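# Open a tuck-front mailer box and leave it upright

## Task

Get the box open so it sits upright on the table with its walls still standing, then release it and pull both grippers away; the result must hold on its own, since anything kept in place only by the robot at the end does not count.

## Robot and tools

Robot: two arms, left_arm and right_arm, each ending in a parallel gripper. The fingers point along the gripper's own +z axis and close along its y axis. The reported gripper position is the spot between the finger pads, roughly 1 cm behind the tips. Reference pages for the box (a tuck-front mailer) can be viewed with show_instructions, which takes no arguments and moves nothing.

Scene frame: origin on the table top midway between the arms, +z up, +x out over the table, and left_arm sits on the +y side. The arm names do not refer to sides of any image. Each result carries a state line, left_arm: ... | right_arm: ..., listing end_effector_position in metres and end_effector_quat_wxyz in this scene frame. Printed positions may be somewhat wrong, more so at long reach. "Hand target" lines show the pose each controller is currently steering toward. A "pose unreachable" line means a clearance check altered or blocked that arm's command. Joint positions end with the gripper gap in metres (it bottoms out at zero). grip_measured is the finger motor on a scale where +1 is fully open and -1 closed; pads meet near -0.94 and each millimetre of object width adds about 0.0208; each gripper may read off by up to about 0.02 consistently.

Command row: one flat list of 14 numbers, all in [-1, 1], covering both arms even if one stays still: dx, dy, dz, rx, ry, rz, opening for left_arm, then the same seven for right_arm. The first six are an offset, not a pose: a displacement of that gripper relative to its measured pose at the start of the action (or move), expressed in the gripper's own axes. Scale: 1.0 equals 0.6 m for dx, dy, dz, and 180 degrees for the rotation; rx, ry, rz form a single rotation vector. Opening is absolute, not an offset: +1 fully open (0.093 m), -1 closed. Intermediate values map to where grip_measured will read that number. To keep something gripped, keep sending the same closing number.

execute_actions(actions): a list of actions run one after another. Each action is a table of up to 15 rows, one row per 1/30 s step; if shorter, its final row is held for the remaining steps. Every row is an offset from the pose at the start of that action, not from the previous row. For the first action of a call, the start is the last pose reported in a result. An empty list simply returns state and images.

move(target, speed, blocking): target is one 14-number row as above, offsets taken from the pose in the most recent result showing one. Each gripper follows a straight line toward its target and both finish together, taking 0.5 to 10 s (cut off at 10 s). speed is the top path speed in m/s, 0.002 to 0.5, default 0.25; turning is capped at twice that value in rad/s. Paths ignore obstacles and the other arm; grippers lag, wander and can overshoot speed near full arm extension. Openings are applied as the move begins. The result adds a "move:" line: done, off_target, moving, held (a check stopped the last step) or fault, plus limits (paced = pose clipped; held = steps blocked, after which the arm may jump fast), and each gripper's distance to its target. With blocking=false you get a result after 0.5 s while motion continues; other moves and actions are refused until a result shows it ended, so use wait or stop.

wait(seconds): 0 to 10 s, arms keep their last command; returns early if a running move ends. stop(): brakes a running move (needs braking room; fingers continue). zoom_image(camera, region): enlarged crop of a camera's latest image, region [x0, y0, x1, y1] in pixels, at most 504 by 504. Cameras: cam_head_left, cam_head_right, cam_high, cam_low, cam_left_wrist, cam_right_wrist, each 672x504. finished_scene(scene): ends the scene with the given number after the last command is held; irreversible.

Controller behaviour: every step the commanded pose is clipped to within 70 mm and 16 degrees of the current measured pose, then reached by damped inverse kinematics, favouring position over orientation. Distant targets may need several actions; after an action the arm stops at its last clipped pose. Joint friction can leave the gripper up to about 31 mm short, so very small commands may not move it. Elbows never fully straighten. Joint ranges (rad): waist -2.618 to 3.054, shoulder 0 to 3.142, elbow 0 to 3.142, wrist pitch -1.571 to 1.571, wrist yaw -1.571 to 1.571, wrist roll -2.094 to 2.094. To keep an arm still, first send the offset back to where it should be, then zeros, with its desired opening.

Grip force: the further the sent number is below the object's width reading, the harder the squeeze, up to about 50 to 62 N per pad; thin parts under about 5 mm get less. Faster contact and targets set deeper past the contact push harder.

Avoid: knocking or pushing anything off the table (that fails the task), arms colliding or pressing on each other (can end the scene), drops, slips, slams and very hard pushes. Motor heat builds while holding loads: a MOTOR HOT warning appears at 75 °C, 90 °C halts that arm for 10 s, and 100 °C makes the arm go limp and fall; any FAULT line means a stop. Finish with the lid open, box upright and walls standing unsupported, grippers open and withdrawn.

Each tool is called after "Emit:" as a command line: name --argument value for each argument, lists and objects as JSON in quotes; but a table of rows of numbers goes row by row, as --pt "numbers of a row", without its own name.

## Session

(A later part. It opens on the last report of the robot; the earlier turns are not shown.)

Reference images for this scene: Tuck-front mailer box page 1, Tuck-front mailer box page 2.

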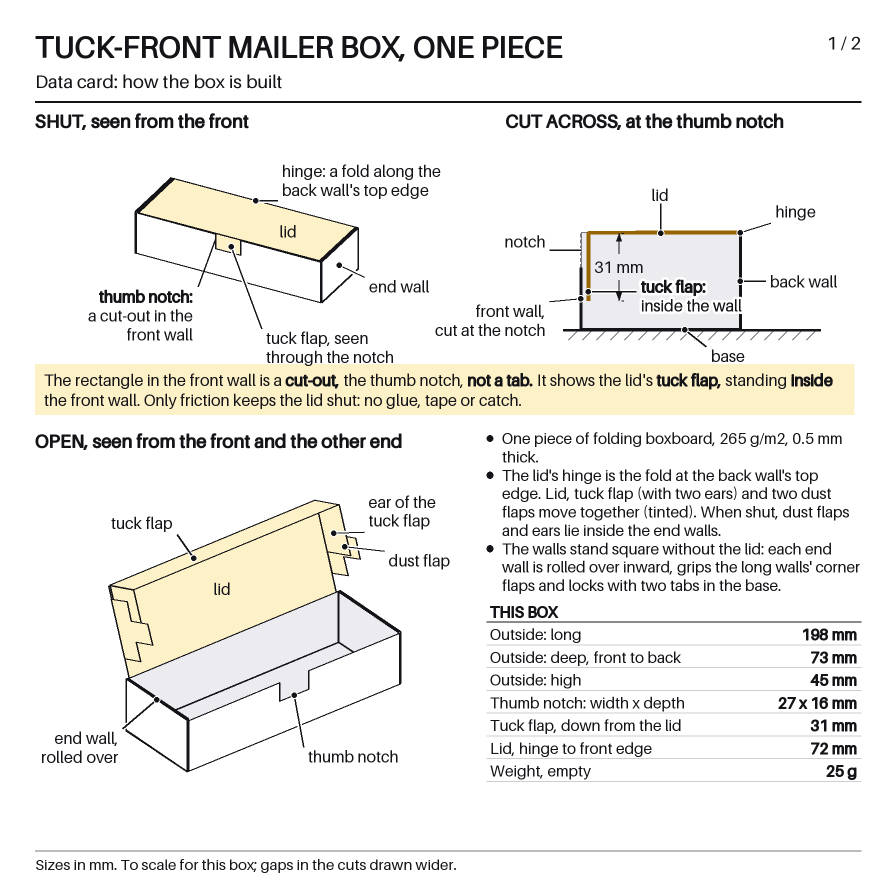

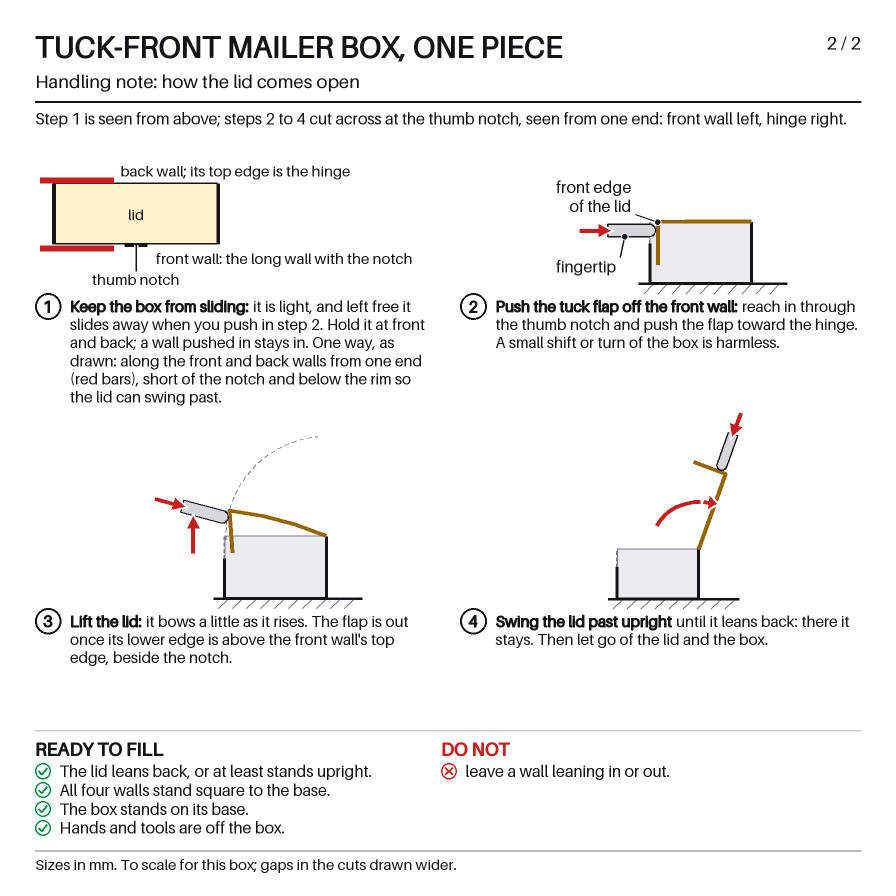

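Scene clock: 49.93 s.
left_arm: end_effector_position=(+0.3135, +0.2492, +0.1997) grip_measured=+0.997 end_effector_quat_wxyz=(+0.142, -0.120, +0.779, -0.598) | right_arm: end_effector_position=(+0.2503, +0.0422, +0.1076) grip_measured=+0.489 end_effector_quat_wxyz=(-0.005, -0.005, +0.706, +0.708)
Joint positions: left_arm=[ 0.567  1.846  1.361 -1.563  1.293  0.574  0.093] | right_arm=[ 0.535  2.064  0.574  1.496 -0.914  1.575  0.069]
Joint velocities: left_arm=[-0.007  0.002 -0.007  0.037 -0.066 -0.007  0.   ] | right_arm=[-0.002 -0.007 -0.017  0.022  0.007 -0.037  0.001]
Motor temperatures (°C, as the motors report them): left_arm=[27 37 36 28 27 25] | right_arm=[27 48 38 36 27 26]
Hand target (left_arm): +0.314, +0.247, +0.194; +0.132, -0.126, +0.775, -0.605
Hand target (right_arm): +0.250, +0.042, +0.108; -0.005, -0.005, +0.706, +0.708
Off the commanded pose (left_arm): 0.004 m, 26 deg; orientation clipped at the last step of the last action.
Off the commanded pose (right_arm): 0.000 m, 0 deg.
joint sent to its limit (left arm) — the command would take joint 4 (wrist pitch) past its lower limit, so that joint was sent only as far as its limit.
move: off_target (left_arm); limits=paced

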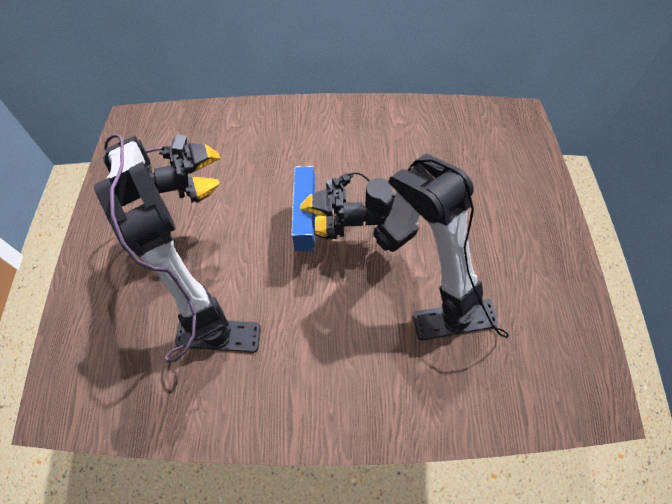

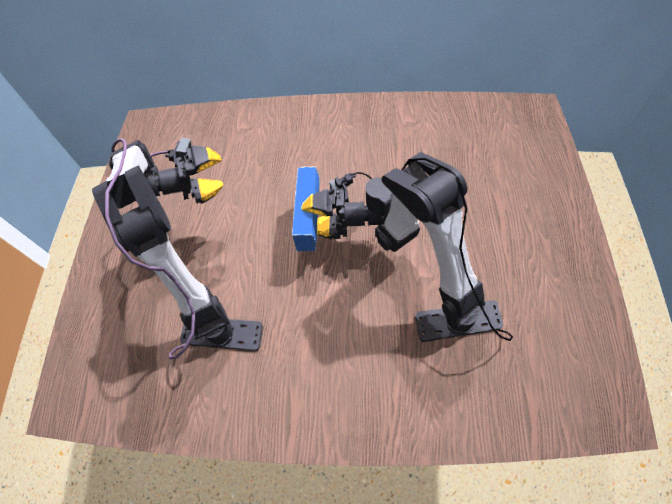

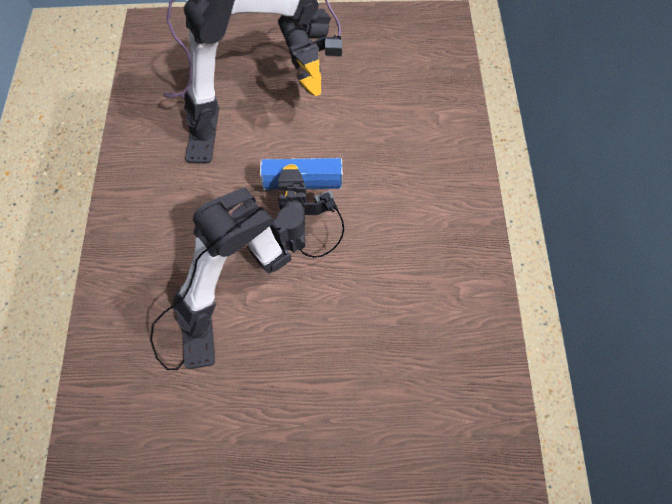

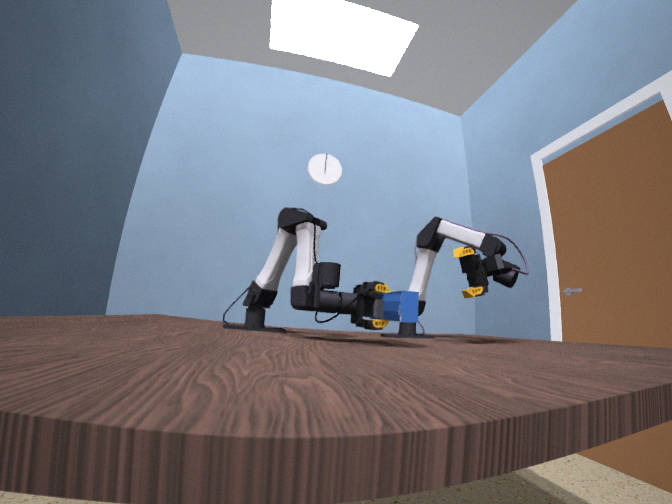

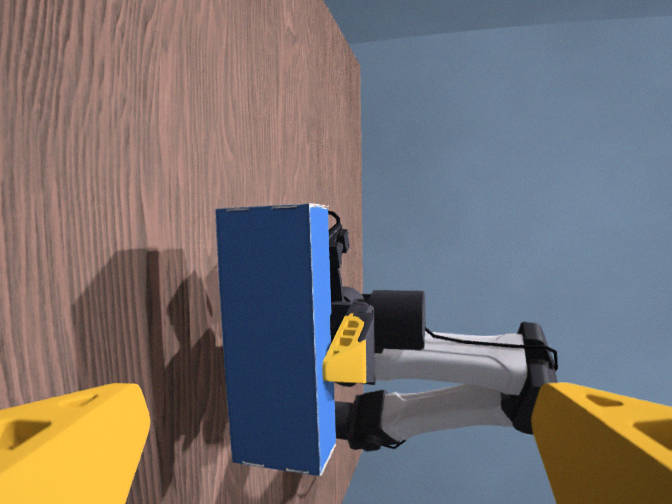

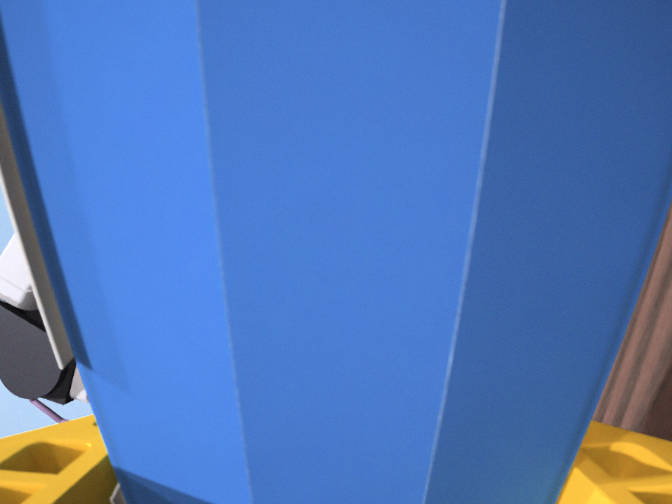

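Emit:
move --target '[0.07,0.017,0.18,-0.412,0.098,0.083,1,0,0,0,0,0,0,0.48]' --speed 0.2

Emit:
move --target '[0,0,0.08,0.5,0,0,1,0,0,0,0,0,0,0.48]' --speed 0.2

Scene clock: 57.03 s.
left_arm: end_effector_position=(+0.3128, +0.1459, +0.1607) grip_measured=+0.997 end_effector_quat_wxyz=(+0.011, -0.006, +1.000, +0.005) | right_arm: end_effector_position=(+0.2503, +0.0422, +0.1075) grip_measured=+0.489 end_effector_quat_wxyz=(-0.005, -0.005, +0.706, +0.708)
Joint positions: left_arm=[-0.271  1.823  1.718 -1.447 -0.016 -0.334  0.093] | right_arm=[ 0.535  2.064  0.574  1.495 -0.914  1.575  0.069]
Joint velocities: left_arm=[-0.002 -0.002 -0.002 -0.022  0.007 -0.007 -0.   ] | right_arm=[-0.037 -0.007 -0.002  0.007 -0.066 -0.051 -0.001]
Motor temperatures (°C, as the motors report them): left_arm=[27 37 37 28 27 25] | right_arm=[27 49 38 36 27 26]
Hand target (left_arm): +0.316, +0.144, +0.161; +0.010, -0.007, +1.000, +0.009
Hand target (right_arm): +0.250, +0.042, +0.108; -0.005, -0.005, +0.706, +0.708
Off the commanded pose (left_arm): 0.006 m, 2 deg.
Off the commanded pose (right_arm): 0.000 m, 0 deg.
move: done

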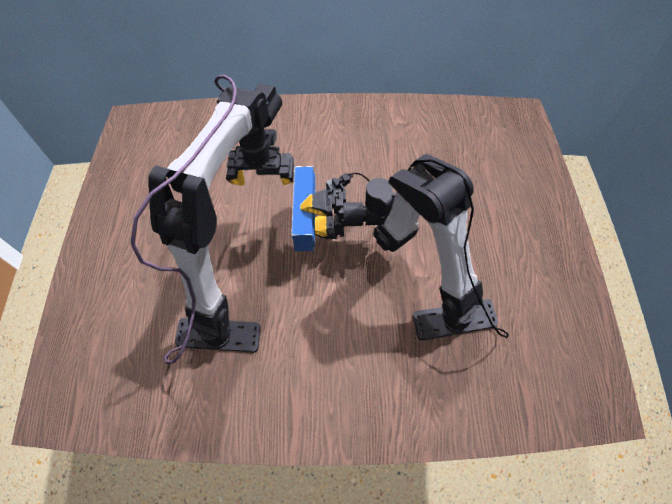

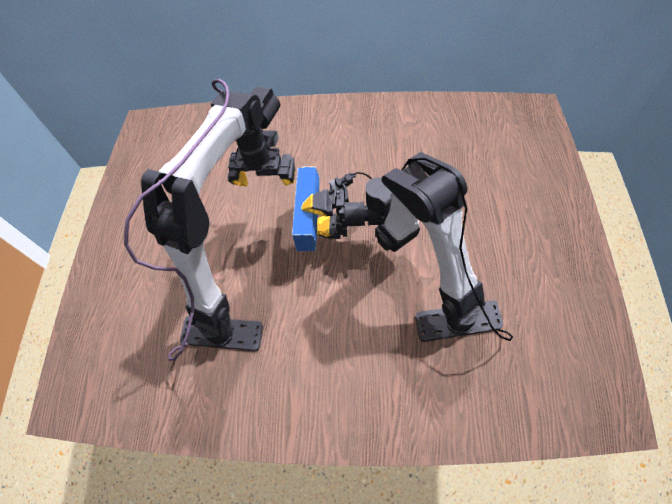

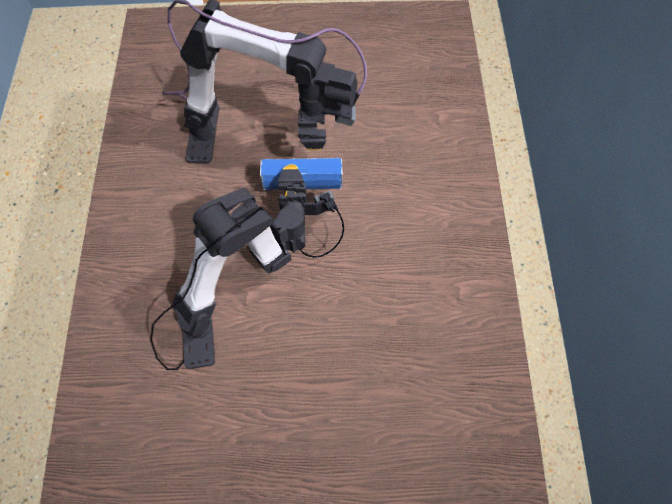

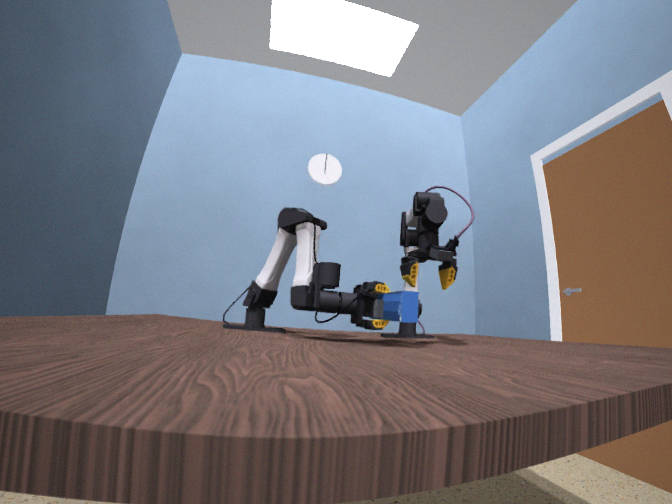

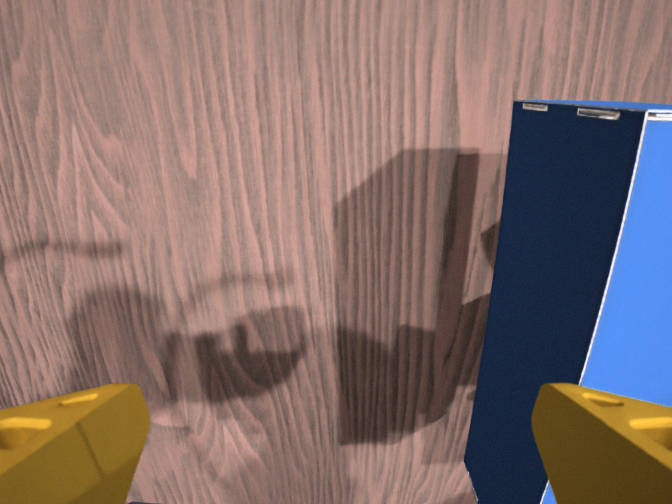

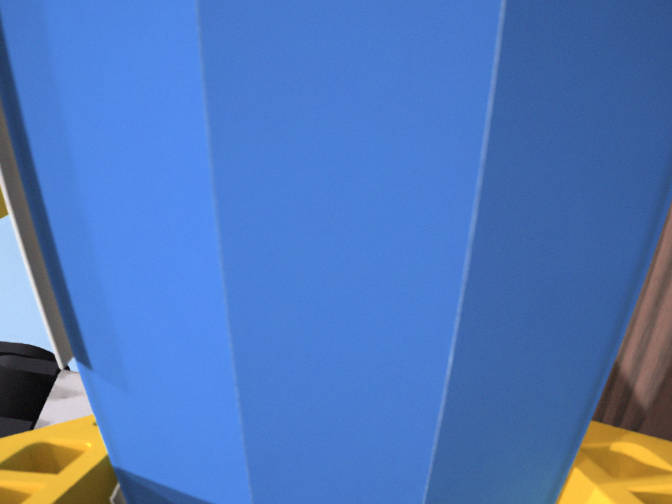

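Scene clock: 61.43 s.
left_arm: end_effector_position=(+0.3149, +0.1396, +0.1203) grip_measured=+0.997 end_effector_quat_wxyz=(+0.038, -0.004, +0.742, -0.669) | right_arm: end_effector_position=(+0.2503, +0.0422, +0.1075) grip_measured=+0.489 end_effector_quat_wxyz=(-0.005, -0.005, +0.706, +0.708)
Joint positions: left_arm=[ 0.226  2.169  1.318 -1.556  1.419  0.894  0.093] | right_arm=[ 0.535  2.064  0.574  1.495 -0.914  1.575  0.069]
Joint velocities: left_arm=[-0.007  0.012  0.007 -0.037 -0.007  0.037 -0.   ] | right_arm=[-0.002  0.002  0.002 -0.007 -0.022  0.051 -0.001]
Motor temperatures (°C, as the motors report them): left_arm=[27 37 36 28 27 25] | right_arm=[27 49 38 36 27 26]
Hand target (left_arm): +0.311, +0.142, +0.113; +0.028, -0.024, +0.738, -0.674
Hand target (right_arm): +0.250, +0.042, +0.108; -0.005, -0.005, +0.706, +0.708
Off the commanded pose (left_arm): 0.010 m, 6 deg.
Off the commanded pose (right_arm): 0.000 m, 0 deg.
joint sent to its limit (left arm) — the command would take joint 4 (wrist pitch) past its lower limit, so that joint was sent only as far as its limit.
move: off_target (left_arm)

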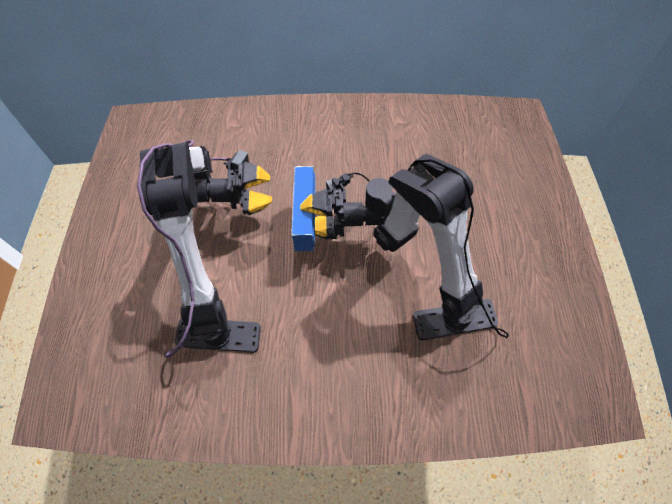

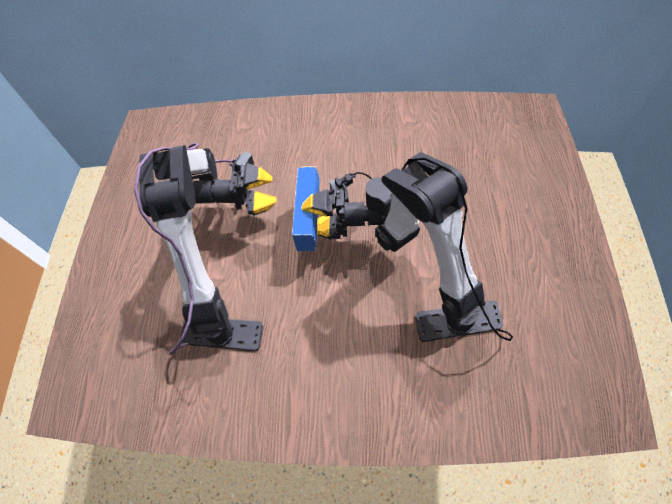

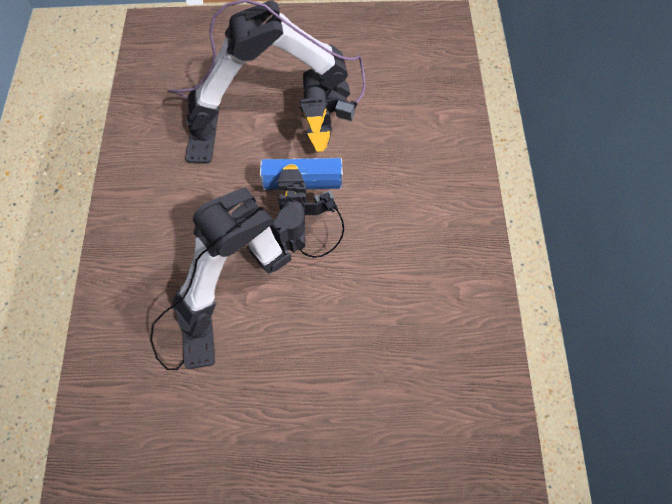

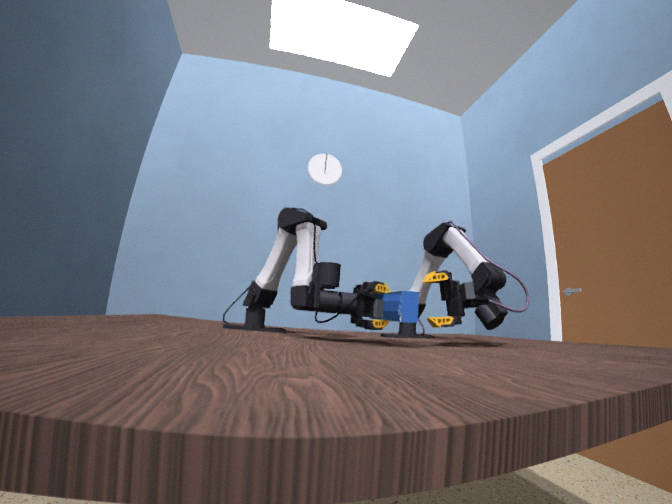

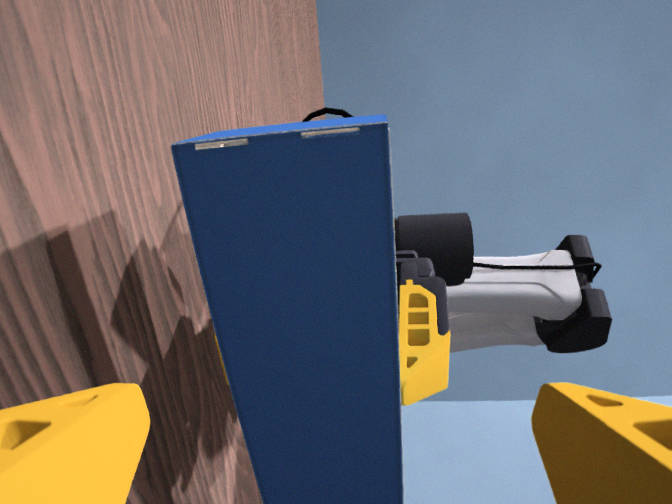

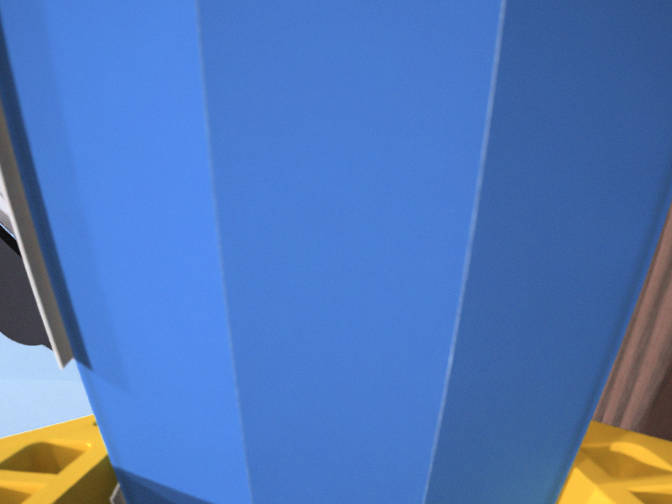

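Emit:
move --target '[0,0,0,0,0,0,1,0,0.02,0.09,0,0,0,0.48]' --speed 0.05

Scene clock: 64.70 s.
left_arm: end_effector_position=(+0.3151, +0.1396, +0.1206) grip_measured=+0.997 end_effector_quat_wxyz=(+0.039, -0.004, +0.742, -0.670) | right_arm: end_effector_position=(+0.2467, +0.0898, +0.1175) grip_measured=+0.489 end_effector_quat_wxyz=(-0.008, -0.002, +0.708, +0.706)
Joint positions: left_arm=[ 0.226  2.169  1.318 -1.557  1.421  0.897  0.093] | right_arm=[ 0.656  2.064  0.698  1.361 -0.793  1.575  0.069]
Joint velocities: left_arm=[ 0.012 -0.002  0.002 -0.037 -0.051 -0.022  0.001] | right_arm=[ 0.007 -0.007 -0.012  0.037 -0.066 -0.037 -0.001]
Motor temperatures (°C, as the motors report them): left_arm=[27 38 36 28 27 25] | right_arm=[27 49 38 36 27 26]
Hand target (left_arm): +0.315, +0.140, +0.120; +0.038, -0.004, +0.742, -0.669
Hand target (right_arm): +0.249, +0.096, +0.120; -0.006, -0.005, +0.706, +0.709
Off the commanded pose (left_arm): 0.000 m, 0 deg.
Off the commanded pose (right_arm): 0.007 m, 1 deg.
move: done

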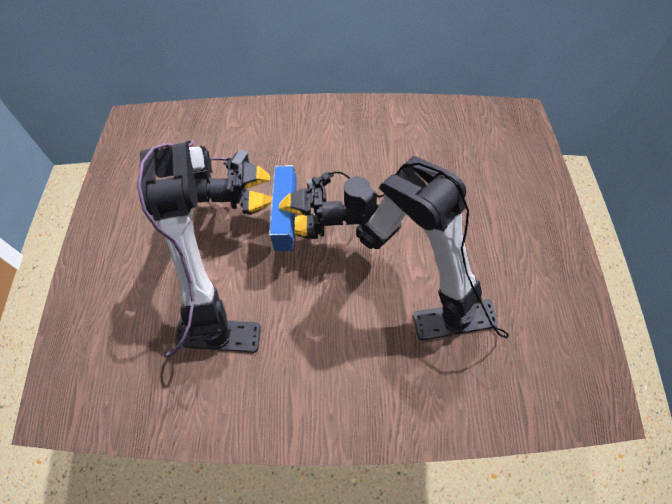

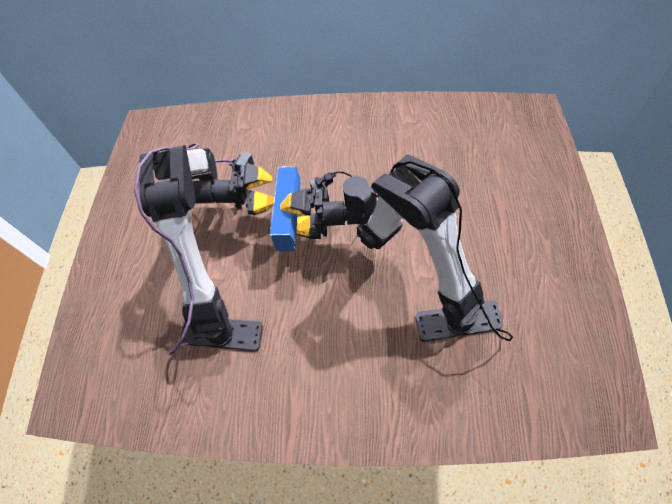

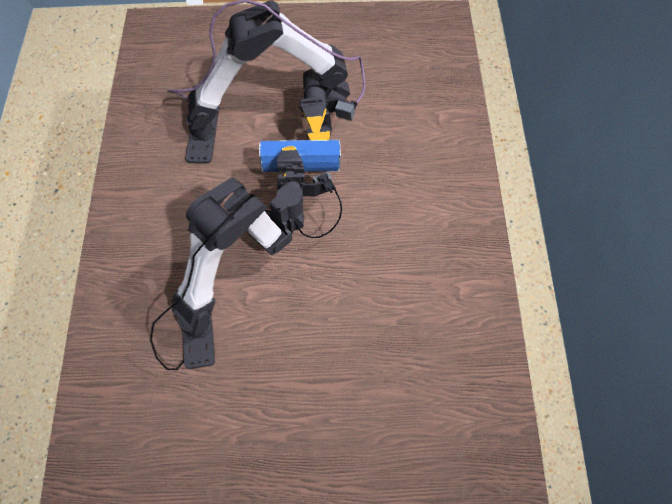

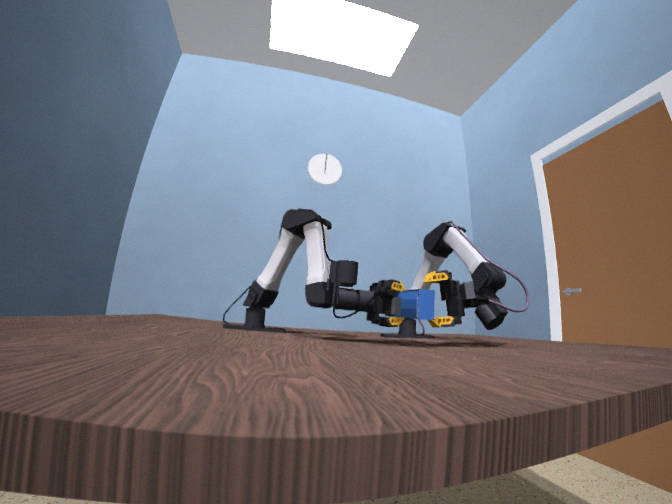

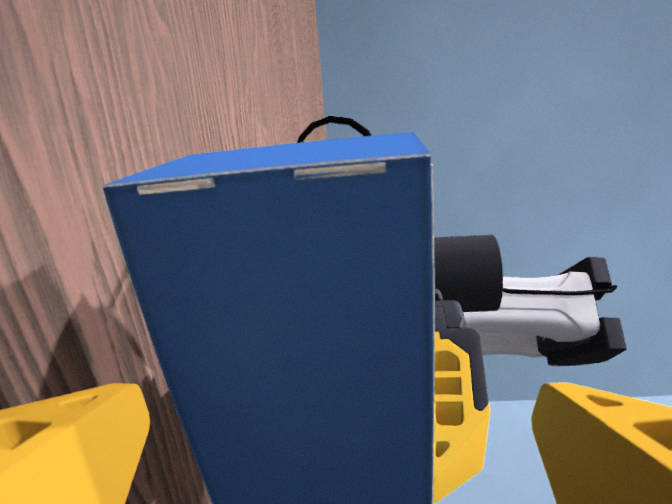

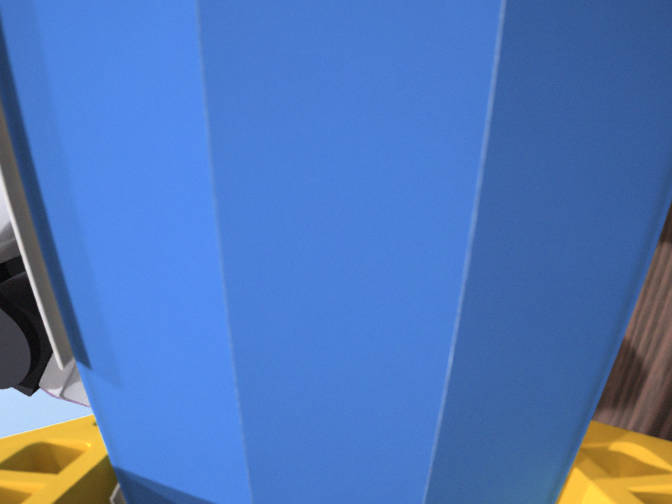

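Box ~15 mm low, still ~25 mm short.

Emit:
move --target '[0,0,0,0,0,0,1,0,0.032,0,0,0,0,0.48]' --speed 0.04

Emit:
move --target '[0,0,0,0,0,0,1,0,0.005,0.075,0,0,0,0.48]' --speed 0.04

Scene clock: 66.80 s.
left_arm: end_effector_position=(+0.3151, +0.1396, +0.1206) grip_measured=+0.997 end_effector_quat_wxyz=(+0.039, -0.004, +0.742, -0.670) | right_arm: end_effector_position=(+0.2466, +0.0892, +0.1297) grip_measured=+0.489 end_effector_quat_wxyz=(-0.010, +0.002, +0.711, +0.703)
Joint positions: left_arm=[ 0.226  2.169  1.318 -1.557  1.421  0.897  0.093] | right_arm=[ 0.656  2.001  0.698  1.285 -0.79   1.575  0.069]
Joint velocities: left_arm=[ 0.002 -0.002 -0.022  0.037 -0.022 -0.081 -0.001] | right_arm=[ 0.002  0.002 -0.017 -0.051 -0.037 -0.022  0.   ]
Motor temperatures (°C, as the motors report them): left_arm=[27 38 36 28 27 25] | right_arm=[27 49 38 36 27 26]
Hand target (left_arm): +0.315, +0.140, +0.121; +0.039, -0.004, +0.742, -0.670
Hand target (right_arm): +0.247, +0.090, +0.137; -0.008, -0.002, +0.708, +0.706
Off the commanded pose (left_arm): 0.000 m, 0 deg.
Off the commanded pose (right_arm): 0.007 m, 1 deg.
move: done

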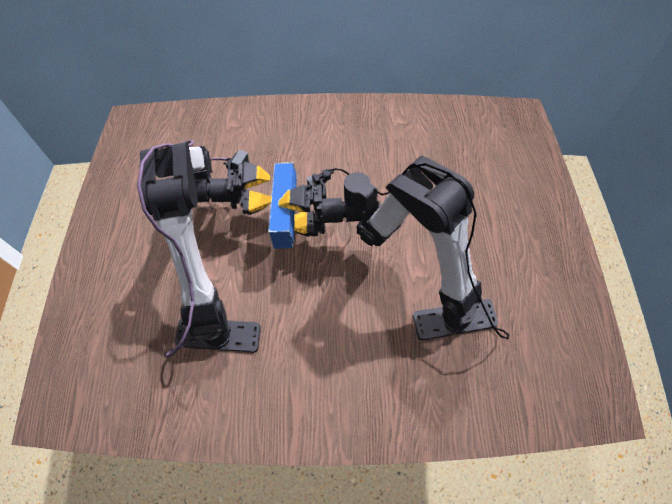

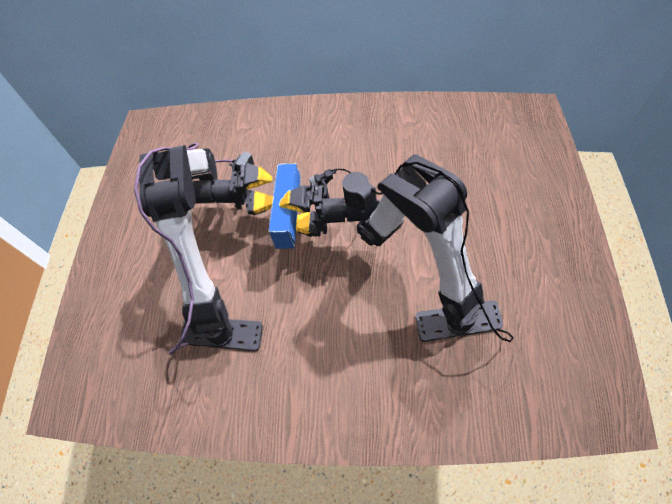

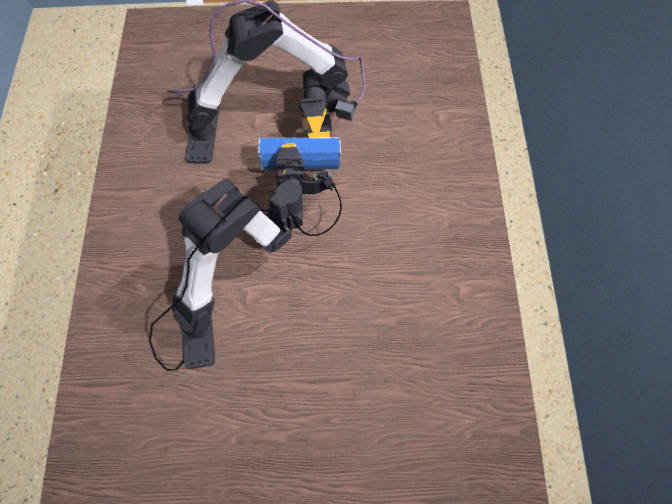

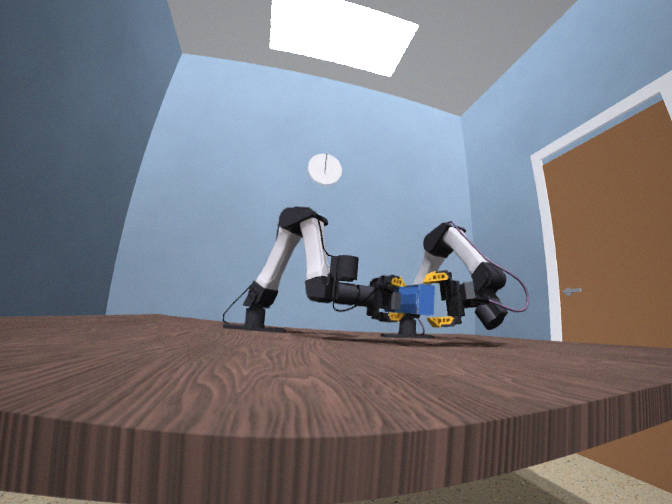

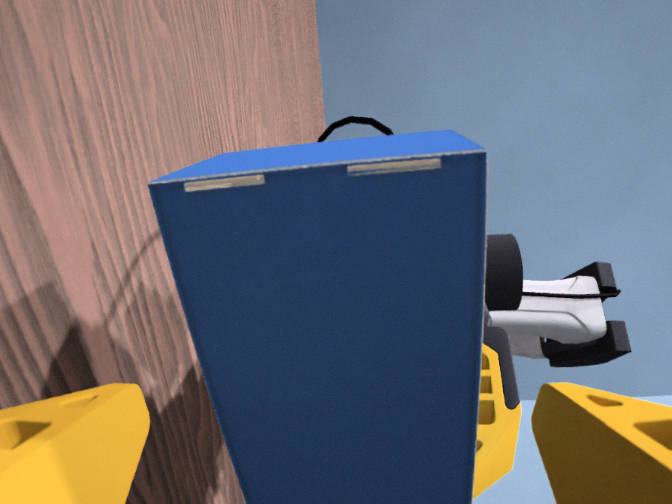

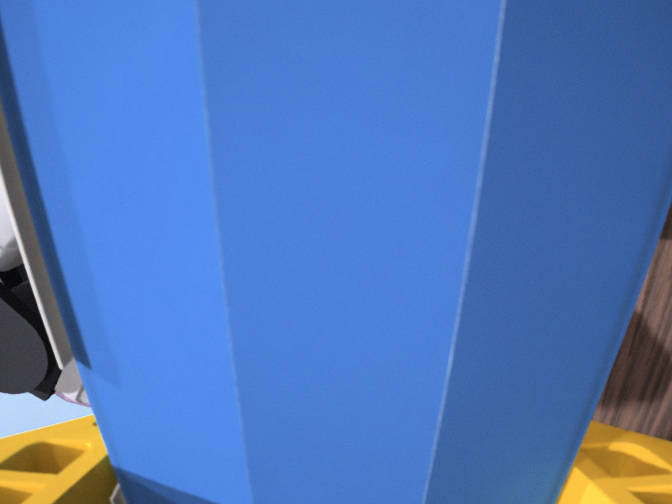

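Scene clock: 68.23 s.
left_arm: end_effector_position=(+0.3151, +0.1396, +0.1206) grip_measured=+0.997 end_effector_quat_wxyz=(+0.039, -0.004, +0.742, -0.670) | right_arm: end_effector_position=(+0.2441, +0.1274, +0.1278) grip_measured=+0.489 end_effector_quat_wxyz=(-0.012, +0.004, +0.715, +0.699)
Joint positions: left_arm=[ 0.226  2.169  1.318 -1.557  1.421  0.897  0.093] | right_arm=[ 0.737  2.059  0.816  1.212 -0.709  1.575  0.069]
Joint velocities: left_arm=[-0.012 -0.002  0.002 -0.022  0.051  0.051  0.   ] | right_arm=[ 0.012 -0.002  0.007 -0.11  -0.051 -0.037  0.   ]
Motor temperatures (°C, as the motors report them): left_arm=[27 38 36 28 27 25] | right_arm=[27 49 38 37 27 26]
Hand target (left_arm): +0.315, +0.140, +0.121; +0.039, -0.004, +0.742, -0.670
Hand target (right_arm): +0.246, +0.134, +0.132; -0.011, +0.002, +0.711, +0.703
Off the commanded pose (left_arm): 0.000 m, 0 deg.
Off the commanded pose (right_arm): 0.008 m, 1 deg.
move: done

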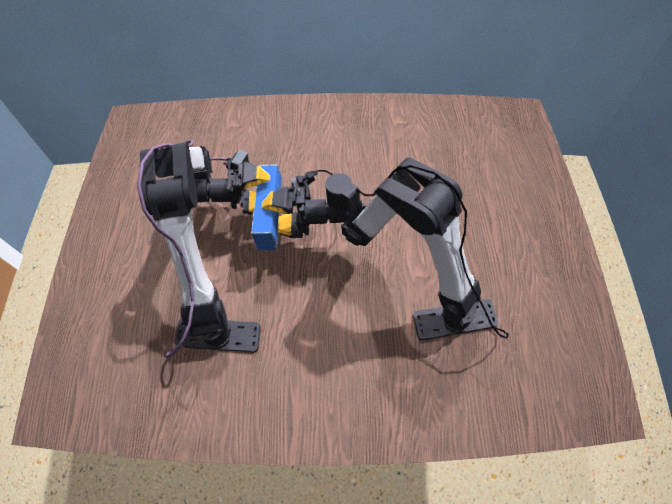

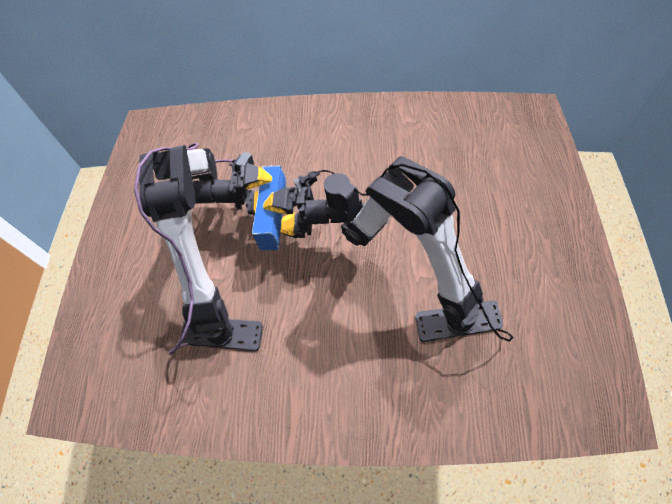

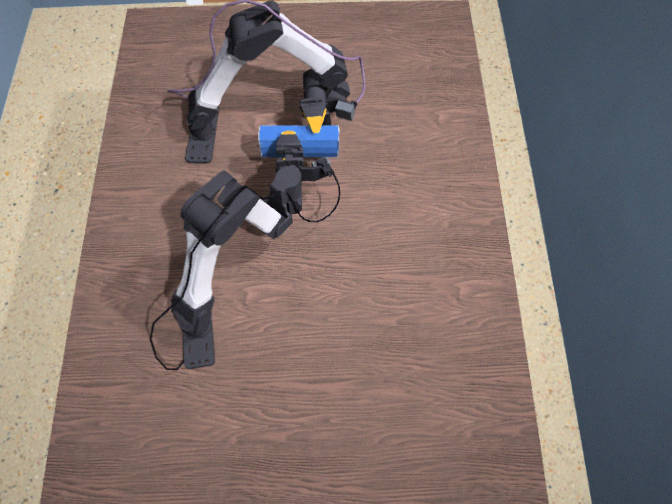

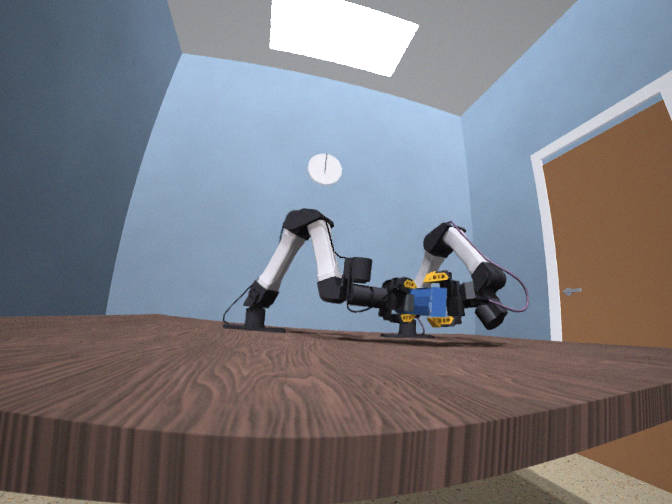

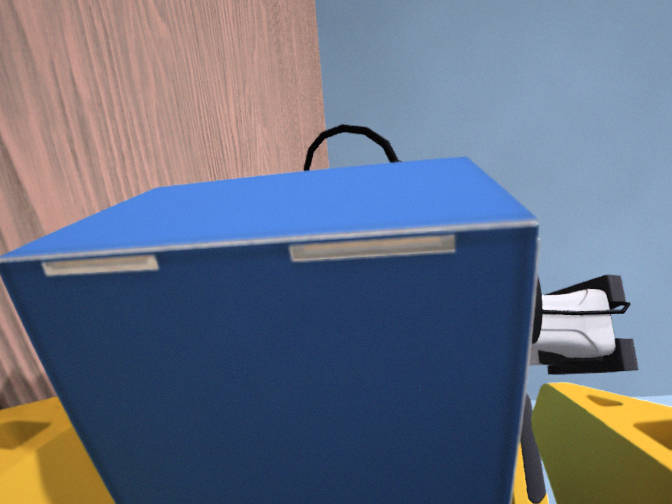

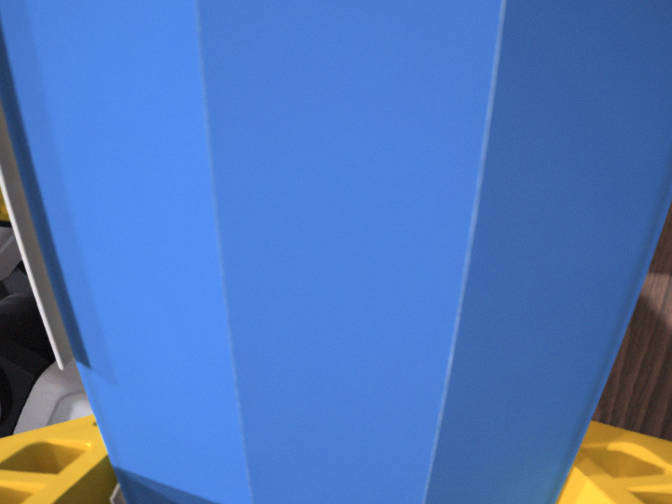

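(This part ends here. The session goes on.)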